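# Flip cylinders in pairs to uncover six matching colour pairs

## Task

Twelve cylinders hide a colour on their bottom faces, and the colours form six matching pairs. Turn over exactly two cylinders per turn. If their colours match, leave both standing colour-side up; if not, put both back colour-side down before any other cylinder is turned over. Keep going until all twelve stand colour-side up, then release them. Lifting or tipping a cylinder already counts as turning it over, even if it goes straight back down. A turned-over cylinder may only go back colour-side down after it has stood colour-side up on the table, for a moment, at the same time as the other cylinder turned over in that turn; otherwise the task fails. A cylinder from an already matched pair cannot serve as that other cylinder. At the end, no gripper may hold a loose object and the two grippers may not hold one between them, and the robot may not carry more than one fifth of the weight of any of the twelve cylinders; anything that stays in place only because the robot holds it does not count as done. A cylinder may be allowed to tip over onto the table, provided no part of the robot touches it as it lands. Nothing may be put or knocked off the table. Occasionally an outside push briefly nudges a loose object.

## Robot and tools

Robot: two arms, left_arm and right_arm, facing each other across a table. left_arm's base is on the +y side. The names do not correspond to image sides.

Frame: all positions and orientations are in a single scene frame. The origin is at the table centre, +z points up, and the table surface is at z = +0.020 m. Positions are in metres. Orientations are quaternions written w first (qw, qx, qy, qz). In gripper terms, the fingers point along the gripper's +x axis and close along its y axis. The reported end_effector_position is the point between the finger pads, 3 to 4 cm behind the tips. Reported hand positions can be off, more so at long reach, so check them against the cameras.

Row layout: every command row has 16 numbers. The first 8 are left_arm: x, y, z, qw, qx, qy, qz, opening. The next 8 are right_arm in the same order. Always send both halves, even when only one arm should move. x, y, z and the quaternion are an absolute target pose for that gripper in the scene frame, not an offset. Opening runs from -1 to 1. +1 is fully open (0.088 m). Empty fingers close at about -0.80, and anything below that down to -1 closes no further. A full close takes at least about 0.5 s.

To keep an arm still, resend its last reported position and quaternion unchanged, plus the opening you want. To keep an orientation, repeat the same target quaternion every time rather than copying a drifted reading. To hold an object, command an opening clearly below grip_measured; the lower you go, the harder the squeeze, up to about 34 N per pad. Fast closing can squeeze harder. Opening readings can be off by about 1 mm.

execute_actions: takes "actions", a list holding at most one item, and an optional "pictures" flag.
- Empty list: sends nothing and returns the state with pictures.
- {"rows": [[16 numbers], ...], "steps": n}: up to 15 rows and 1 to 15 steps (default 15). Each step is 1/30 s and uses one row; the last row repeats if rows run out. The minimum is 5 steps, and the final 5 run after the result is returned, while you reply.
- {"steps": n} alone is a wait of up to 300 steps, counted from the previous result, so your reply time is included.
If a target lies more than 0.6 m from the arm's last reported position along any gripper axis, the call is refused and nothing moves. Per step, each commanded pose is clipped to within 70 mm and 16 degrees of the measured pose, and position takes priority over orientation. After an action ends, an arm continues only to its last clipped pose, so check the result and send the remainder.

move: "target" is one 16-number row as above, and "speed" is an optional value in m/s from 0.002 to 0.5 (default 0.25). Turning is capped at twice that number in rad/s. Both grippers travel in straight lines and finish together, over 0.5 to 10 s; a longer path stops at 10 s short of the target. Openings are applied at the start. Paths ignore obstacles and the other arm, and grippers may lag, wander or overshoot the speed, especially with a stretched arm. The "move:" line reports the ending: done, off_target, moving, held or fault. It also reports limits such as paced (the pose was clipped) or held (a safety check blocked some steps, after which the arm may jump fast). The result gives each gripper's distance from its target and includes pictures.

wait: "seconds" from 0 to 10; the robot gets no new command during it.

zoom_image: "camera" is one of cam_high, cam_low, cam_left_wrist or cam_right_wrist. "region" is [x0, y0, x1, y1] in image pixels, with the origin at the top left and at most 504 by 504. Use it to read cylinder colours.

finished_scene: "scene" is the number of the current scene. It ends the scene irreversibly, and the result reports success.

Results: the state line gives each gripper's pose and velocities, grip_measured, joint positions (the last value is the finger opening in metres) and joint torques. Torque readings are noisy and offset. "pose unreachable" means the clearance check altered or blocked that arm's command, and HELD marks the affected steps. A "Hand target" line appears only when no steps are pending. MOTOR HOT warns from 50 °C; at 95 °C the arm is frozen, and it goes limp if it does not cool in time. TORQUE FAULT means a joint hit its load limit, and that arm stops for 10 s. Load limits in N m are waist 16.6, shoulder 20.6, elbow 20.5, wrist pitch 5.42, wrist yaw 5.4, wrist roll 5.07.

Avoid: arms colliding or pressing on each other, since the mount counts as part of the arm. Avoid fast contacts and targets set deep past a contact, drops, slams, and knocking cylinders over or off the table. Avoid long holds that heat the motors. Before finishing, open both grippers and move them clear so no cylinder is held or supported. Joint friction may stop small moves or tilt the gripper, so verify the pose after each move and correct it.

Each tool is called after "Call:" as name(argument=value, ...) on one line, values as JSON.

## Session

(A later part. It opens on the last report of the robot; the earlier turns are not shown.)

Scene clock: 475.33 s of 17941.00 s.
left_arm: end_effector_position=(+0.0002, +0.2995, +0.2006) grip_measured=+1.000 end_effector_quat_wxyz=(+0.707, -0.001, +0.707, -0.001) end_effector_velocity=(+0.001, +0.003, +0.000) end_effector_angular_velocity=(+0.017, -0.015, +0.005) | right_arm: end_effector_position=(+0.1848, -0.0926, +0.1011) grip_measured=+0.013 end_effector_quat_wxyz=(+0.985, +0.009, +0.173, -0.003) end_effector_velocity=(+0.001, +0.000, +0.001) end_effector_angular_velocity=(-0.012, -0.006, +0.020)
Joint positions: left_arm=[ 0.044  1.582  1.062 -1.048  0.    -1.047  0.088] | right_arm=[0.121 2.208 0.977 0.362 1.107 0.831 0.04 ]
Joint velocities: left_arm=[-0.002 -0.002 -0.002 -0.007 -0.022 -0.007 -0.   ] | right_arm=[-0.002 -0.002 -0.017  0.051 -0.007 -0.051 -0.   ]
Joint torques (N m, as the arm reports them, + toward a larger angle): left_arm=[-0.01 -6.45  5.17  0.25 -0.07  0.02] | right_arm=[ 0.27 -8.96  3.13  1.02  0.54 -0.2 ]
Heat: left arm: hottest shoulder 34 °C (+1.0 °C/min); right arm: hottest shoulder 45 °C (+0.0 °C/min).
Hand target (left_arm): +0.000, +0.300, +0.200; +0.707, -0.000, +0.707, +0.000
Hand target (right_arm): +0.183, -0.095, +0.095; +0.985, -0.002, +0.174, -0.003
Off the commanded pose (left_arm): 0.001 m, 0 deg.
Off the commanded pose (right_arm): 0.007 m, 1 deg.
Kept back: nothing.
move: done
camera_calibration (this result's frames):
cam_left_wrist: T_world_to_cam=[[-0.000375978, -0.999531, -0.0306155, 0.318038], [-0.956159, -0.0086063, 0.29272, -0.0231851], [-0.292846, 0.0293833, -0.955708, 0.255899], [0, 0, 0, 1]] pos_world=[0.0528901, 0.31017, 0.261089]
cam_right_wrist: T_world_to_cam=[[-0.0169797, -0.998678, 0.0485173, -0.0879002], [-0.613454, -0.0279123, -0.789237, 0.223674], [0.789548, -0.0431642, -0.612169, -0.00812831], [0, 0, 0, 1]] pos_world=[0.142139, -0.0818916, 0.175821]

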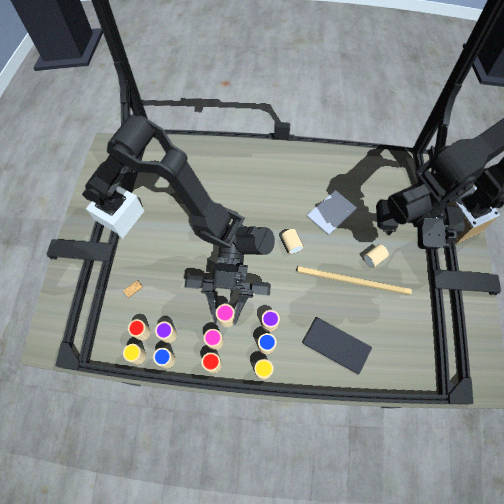

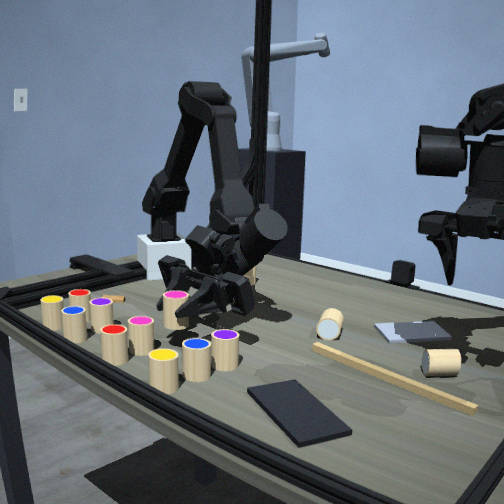

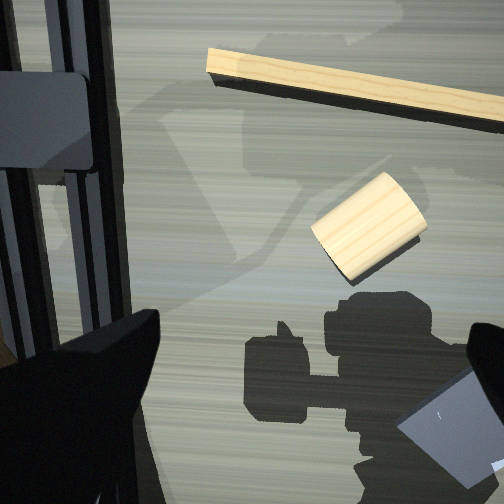

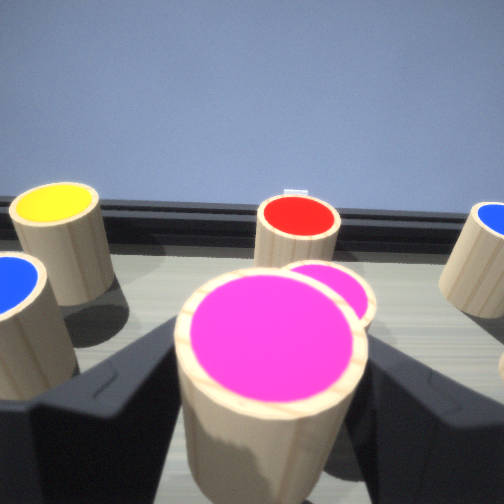

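Call:
move(target=[0,0.3,0.2,0.707,0,0.707,0,1,0.183,-0.095,0.056,0.985,0,0.174,0,-0.3], speed=0.08)

Call:
move(target=[0,0.3,0.2,0.707,0,0.707,0,1,0.183,-0.095,0.056,0.985,0,0.174,0,0.5])

Call:
move(target=[0,0.3,0.2,0.707,0,0.707,0,1,0.143,-0.095,0.15,0.9,0,0.436,0,0.5])

Call:
move(target=[0,0.3,0.2,0.707,0,0.707,0,1,-0.033,-0.179,0.14,0.423,0,0.906,0,0.55], speed=0.35)

Scene clock: 477.17 s of 17941.00 s.
left_arm: end_effector_position=(+0.0002, +0.2995, +0.2006) grip_measured=+1.000 end_effector_quat_wxyz=(+0.707, -0.001, +0.707, -0.001) end_effector_velocity=(+0.001, +0.007, -0.000) end_effector_angular_velocity=(+0.037, -0.021, +0.020) | right_arm: end_effector_position=(+0.1843, -0.0942, +0.0631) grip_measured=+0.013 end_effector_quat_wxyz=(+0.985, +0.009, +0.171, -0.002) end_effector_velocity=(+0.002, -0.001, -0.002) end_effector_angular_velocity=(+0.006, +0.001, -0.000)
Joint positions: left_arm=[ 0.044  1.582  1.062 -1.048  0.    -1.047  0.088] | right_arm=[0.122 2.341 0.976 0.508 1.109 0.82  0.04 ]
Joint velocities: left_arm=[-0.002 -0.002 -0.002 -0.022 -0.037 -0.022 -0.   ] | right_arm=[-0.007  0.007 -0.002  0.022 -0.007 -0.007 -0.   ]
Joint torques (N m, as the arm reports them, + toward a larger angle): left_arm=[ 0.02 -6.2   5.09  0.29 -0.08  0.04] | right_arm=[ 0.17 -8.58  3.39  0.98  0.31 -0.2 ]
Heat: left arm: hottest shoulder 34 °C (+1.0 °C/min); right arm: hottest shoulder 45 °C (+0.0 °C/min).
Hand target (left_arm): +0.000, +0.300, +0.200; +0.707, -0.000, +0.707, +0.000
Hand target (right_arm): +0.183, -0.095, +0.056; +0.985, +0.000, +0.174, -0.000
Off the commanded pose (left_arm): 0.001 m, 0 deg.
Off the commanded pose (right_arm): 0.007 m, 1 deg.
Kept back: nothing.
move: done
camera_calibration (this result's frames):
cam_left_wrist: T_world_to_cam=[[-0.000375978, -0.999531, -0.0306155, 0.318038], [-0.956159, -0.0086063, 0.29272, -0.0231851], [-0.292846, 0.0293833, -0.955708, 0.255899], [0, 0, 0, 1]] pos_world=[0.0528901, 0.31017, 0.261089]
cam_right_wrist: T_world_to_cam=[[-0.0145954, -0.998734, 0.0481358, -0.0881169], [-0.609186, -0.0292927, -0.792486, 0.192602], [0.792893, -0.0408903, -0.607987, -0.0317062], [0, 0, 0, 1]] pos_world=[0.141184, -0.08366, 0.137599]

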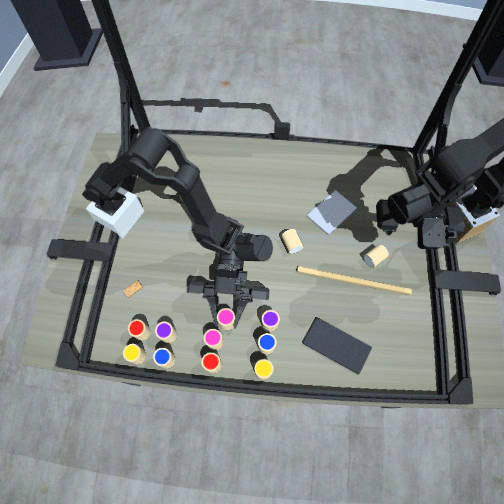

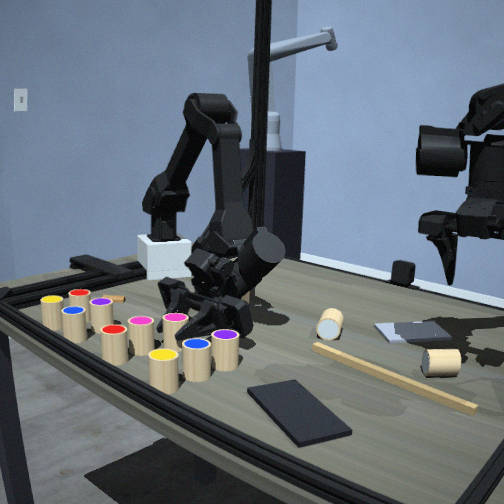

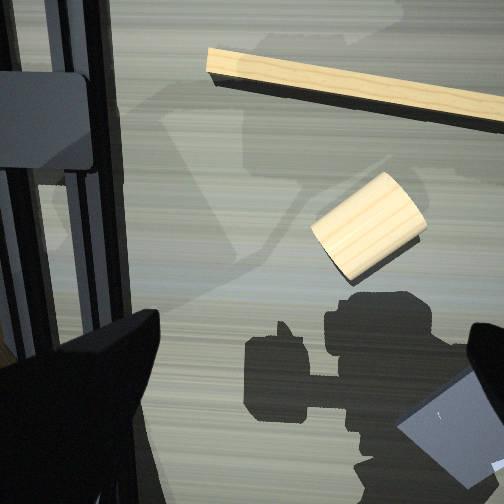

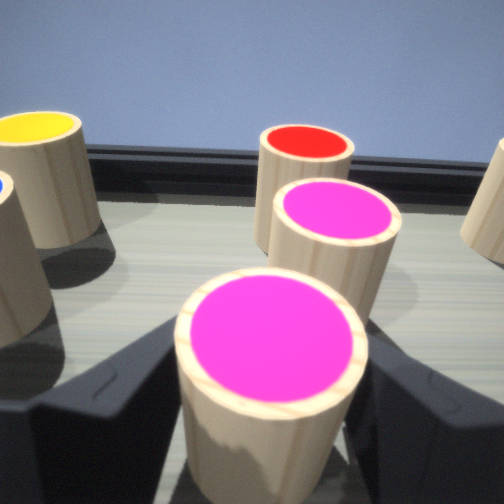

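Scene clock: 477.87 s of 17941.00 s.
left_arm: end_effector_position=(+0.0002, +0.2995, +0.2006) grip_measured=+1.000 end_effector_quat_wxyz=(+0.707, -0.001, +0.707, -0.001) end_effector_velocity=(-0.001, +0.003, +0.000) end_effector_angular_velocity=(+0.010, -0.003, +0.020) | right_arm: end_effector_position=(+0.1841, -0.0946, +0.0614) grip_measured=+0.498 end_effector_quat_wxyz=(+0.985, +0.007, +0.171, -0.002) end_effector_velocity=(+0.001, -0.002, -0.000) end_effector_angular_velocity=(-0.006, -0.006, -0.005)
Joint positions: left_arm=[ 0.044  1.582  1.062 -1.048  0.    -1.047  0.088] | right_arm=[0.122 2.346 0.976 0.51  1.109 0.82  0.063]
Joint velocities: left_arm=[-0.002 -0.007 -0.007 -0.007 -0.007 -0.022 -0.   ] | right_arm=[-0.002  0.002 -0.002  0.007  0.007 -0.007  0.001]
Joint torques (N m, as the arm reports them, + toward a larger angle): left_arm=[-0.29 -6.4   5.11  0.31 -0.1   0.03] | right_arm=[ 0.17 -8.94  3.59  0.97  0.33 -0.22]
Heat: left arm: hottest shoulder 34 °C (+1.0 °C/min); right arm: hottest shoulder 45 °C (+0.0 °C/min).
Hand target (left_arm): +0.000, +0.300, +0.200; +0.707, -0.000, +0.707, +0.000
Hand target (right_arm): +0.183, -0.095, +0.056; +0.985, +0.000, +0.174, -0.000
Off the commanded pose (left_arm): 0.001 m, 0 deg.
Off the commanded pose (right_arm): 0.005 m, 1 deg.
Kept back: nothing.
move: done
camera_calibration (this result's frames):
cam_left_wrist: T_world_to_cam=[[-0.000375978, -0.999531, -0.0306155, 0.318038], [-0.956159, -0.0086063, 0.29272, -0.0231851], [-0.292846, 0.0293833, -0.955708, 0.255899], [0, 0, 0, 1]] pos_world=[0.0528901, 0.31017, 0.261089]
cam_right_wrist: T_world_to_cam=[[-0.0141635, -0.9986, 0.0509569, -0.0886775], [-0.610047, -0.0317481, -0.791729, 0.191007], [0.792239, -0.0422997, -0.608743, -0.0326126], [0, 0, 0, 1]] pos_world=[0.141104, -0.0838688, 0.135892]

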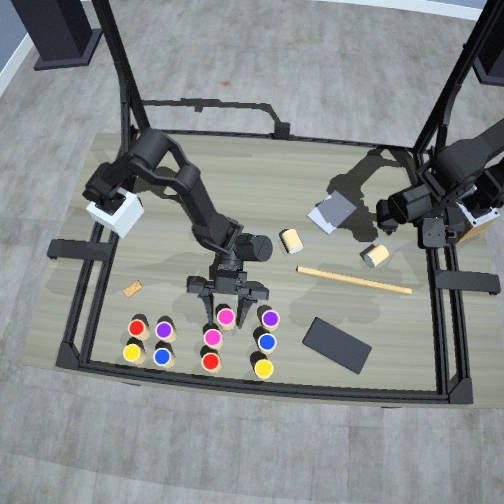

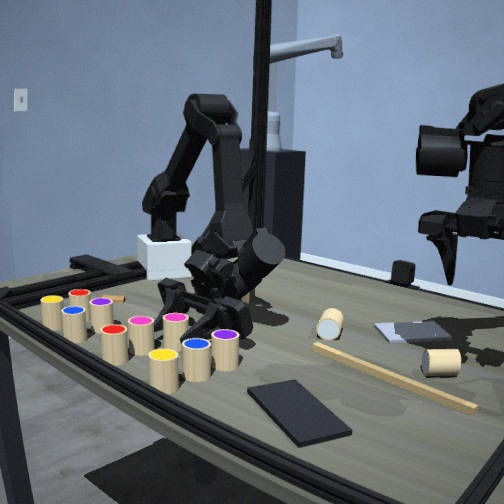

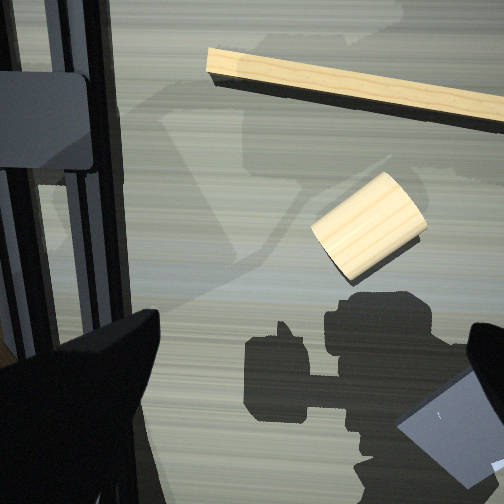

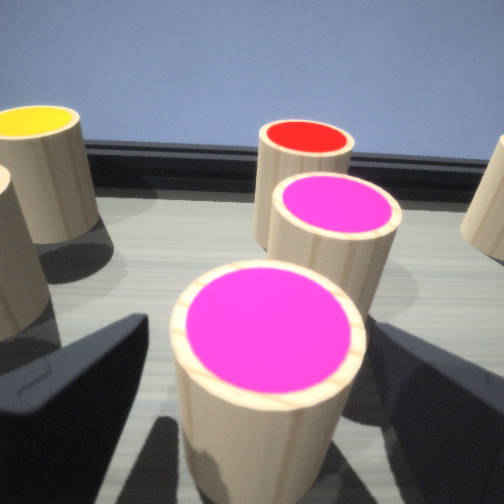

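Scene clock: 479.50 s of 17941.00 s.
left_arm: end_effector_position=(+0.0002, +0.2995, +0.2006) grip_measured=+1.000 end_effector_quat_wxyz=(+0.707, -0.001, +0.707, -0.001) end_effector_velocity=(-0.002, -0.002, +0.000) end_effector_angular_velocity=(-0.010, +0.003, +0.015) | right_arm: end_effector_position=(+0.1420, -0.0961, +0.1443) grip_measured=+0.500 end_effector_quat_wxyz=(+0.900, -0.009, +0.436, +0.002) end_effector_velocity=(-0.001, -0.003, +0.002) end_effector_angular_velocity=(-0.014, +0.014, -0.006)
Joint positions: left_arm=[ 0.044  1.582  1.062 -1.048  0.    -1.047  0.088] | right_arm=[ 0.104  1.955  1.221 -0.589  0.628  1.142  0.064]
Joint velocities: left_arm=[-0.007 -0.002 -0.002  0.007  0.007 -0.022  0.   ] | right_arm=[-0.002 -0.002  0.012 -0.037 -0.007  0.007 -0.   ]
Joint torques (N m, as the arm reports them, + toward a larger angle): left_arm=[-0.03 -6.25  5.12  0.32 -0.13  0.01] | right_arm=[ -0.26 -11.26   6.87   0.21   0.28   0.21]
Heat: left arm: hottest shoulder 34 °C (+1.0 °C/min); right arm: hottest shoulder 45 °C (+0.0 °C/min).
Hand target (left_arm): +0.000, +0.300, +0.200; +0.707, -0.000, +0.707, +0.000
Hand target (right_arm): +0.143, -0.094, +0.149; +0.900, +0.000, +0.436, +0.003
Off the commanded pose (left_arm): 0.001 m, 0 deg.
Off the commanded pose (right_arm): 0.006 m, 1 deg.
Kept back: nothing.
move: done
camera_calibration (this result's frames):
cam_left_wrist: T_world_to_cam=[[-0.000375978, -0.999531, -0.0306155, 0.318038], [-0.956159, -0.0086063, 0.29272, -0.0231851], [-0.292846, 0.0293833, -0.955708, 0.255899], [0, 0, 0, 1]] pos_world=[0.0528901, 0.31017, 0.261089]
cam_right_wrist: T_world_to_cam=[[0.03851, -0.996536, 0.0737021, -0.105509], [-0.935638, -0.061857, -0.347498, 0.210195], [0.350853, -0.0555763, -0.93478, 0.159575], [0, 0, 0, 1]] pos_world=[0.144742, -0.0832725, 0.229986]

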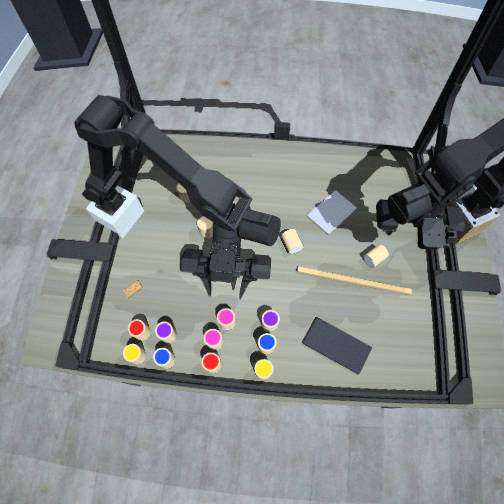

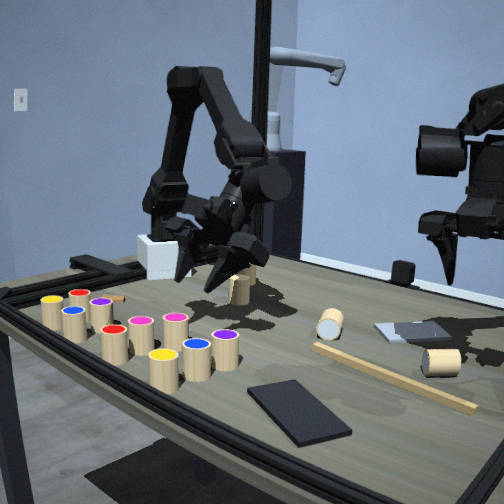

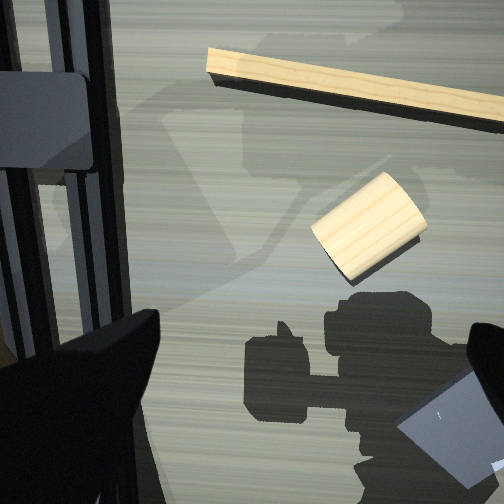

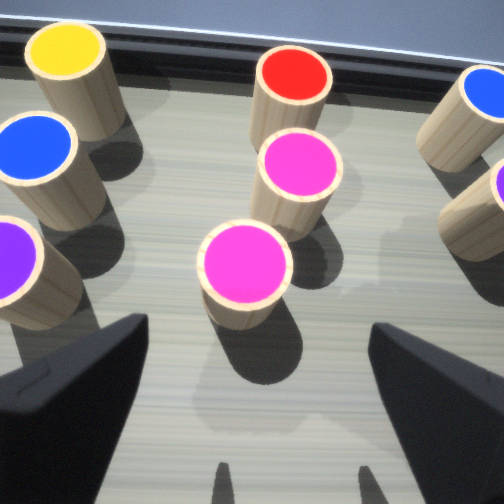

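Scene clock: 481.97 s of 17941.00 s.
left_arm: end_effector_position=(+0.0002, +0.2995, +0.2006) grip_measured=+1.000 end_effector_quat_wxyz=(+0.707, -0.001, +0.707, -0.001) end_effector_velocity=(-0.001, +0.002, +0.001) end_effector_angular_velocity=(+0.006, -0.005, +0.005) | right_arm: end_effector_position=(-0.0317, -0.1757, +0.1445) grip_measured=+0.550 end_effector_quat_wxyz=(+0.429, +0.005, +0.903, +0.012) end_effector_velocity=(-0.003, -0.002, +0.001) end_effector_angular_velocity=(+0.008, +0.026, +0.007)
Joint positions: left_arm=[ 0.044  1.582  1.062 -1.048  0.    -1.047  0.088] | right_arm=[-0.039  1.854  1.066 -1.12  -0.608  0.979  0.066]
Joint velocities: left_arm=[-0.002 -0.007 -0.002 -0.007 -0.007 -0.007 -0.   ] | right_arm=[-0.002  0.002 -0.007 -0.007 -0.022 -0.022 -0.   ]
Joint torques (N m, as the arm reports them, + toward a larger angle): left_arm=[ 0.04 -6.4   5.04  0.31 -0.08 -0.04] | right_arm=[-0.33 -6.58  3.37 -0.6  -0.46 -0.22]
Heat: left arm: hottest shoulder 34 °C (+1.0 °C/min); right arm: hottest shoulder 45 °C (+0.0 °C/min).
Hand target (left_arm): +0.000, +0.300, +0.200; +0.707, -0.000, +0.707, +0.000
Hand target (right_arm): -0.033, -0.179, +0.141; +0.422, +0.002, +0.906, +0.005
Off the commanded pose (left_arm): 0.001 m, 0 deg.
Off the commanded pose (right_arm): 0.006 m, 2 deg.
Kept back: nothing.
move: done
camera_calibration (this result's frames):
cam_left_wrist: T_world_to_cam=[[-0.000375978, -0.999531, -0.0306155, 0.318038], [-0.956159, -0.0086063, 0.29272, -0.0231851], [-0.292846, 0.0293833, -0.955708, 0.255899], [0, 0, 0, 1]] pos_world=[0.0528901, 0.31017, 0.261089]
cam_right_wrist: T_world_to_cam=[[0.0652035, -0.997078, -0.0397959, -0.161037], [-0.54269, -0.0688999, 0.837103, -0.11719], [-0.837399, -0.0329852, -0.545596, 0.12635], [0, 0, 0, 1]] pos_world=[0.0527073, -0.164474, 0.160627]

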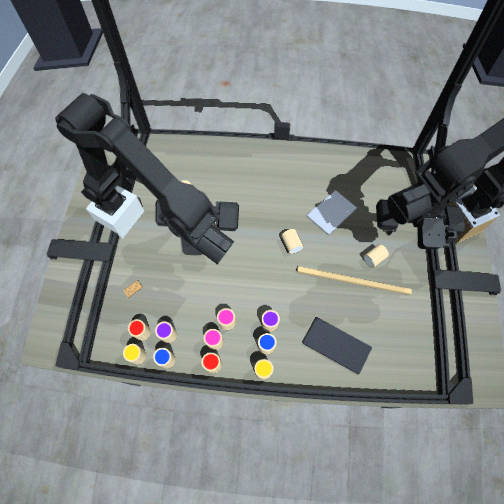

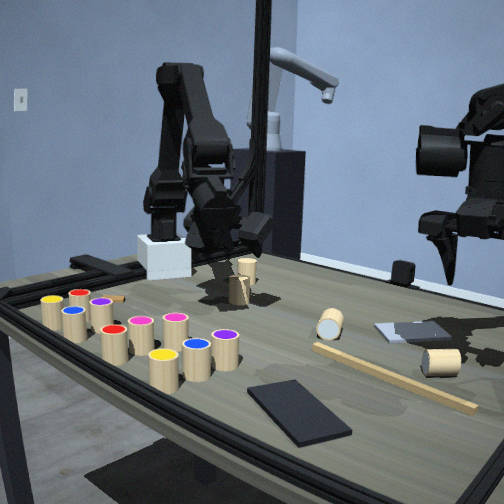

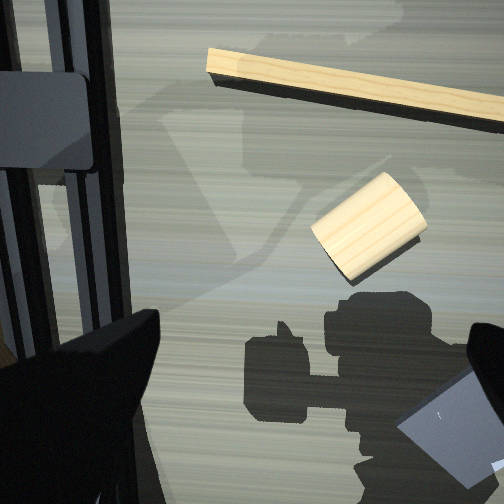

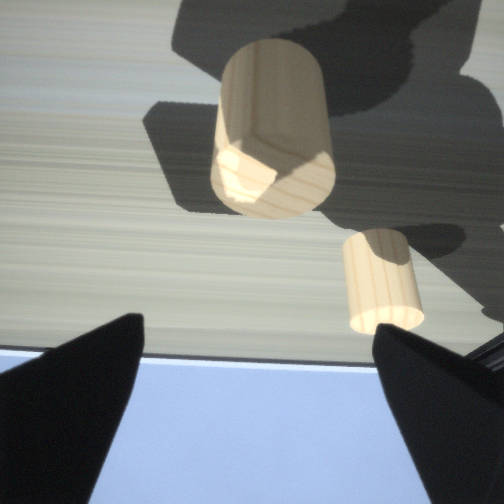

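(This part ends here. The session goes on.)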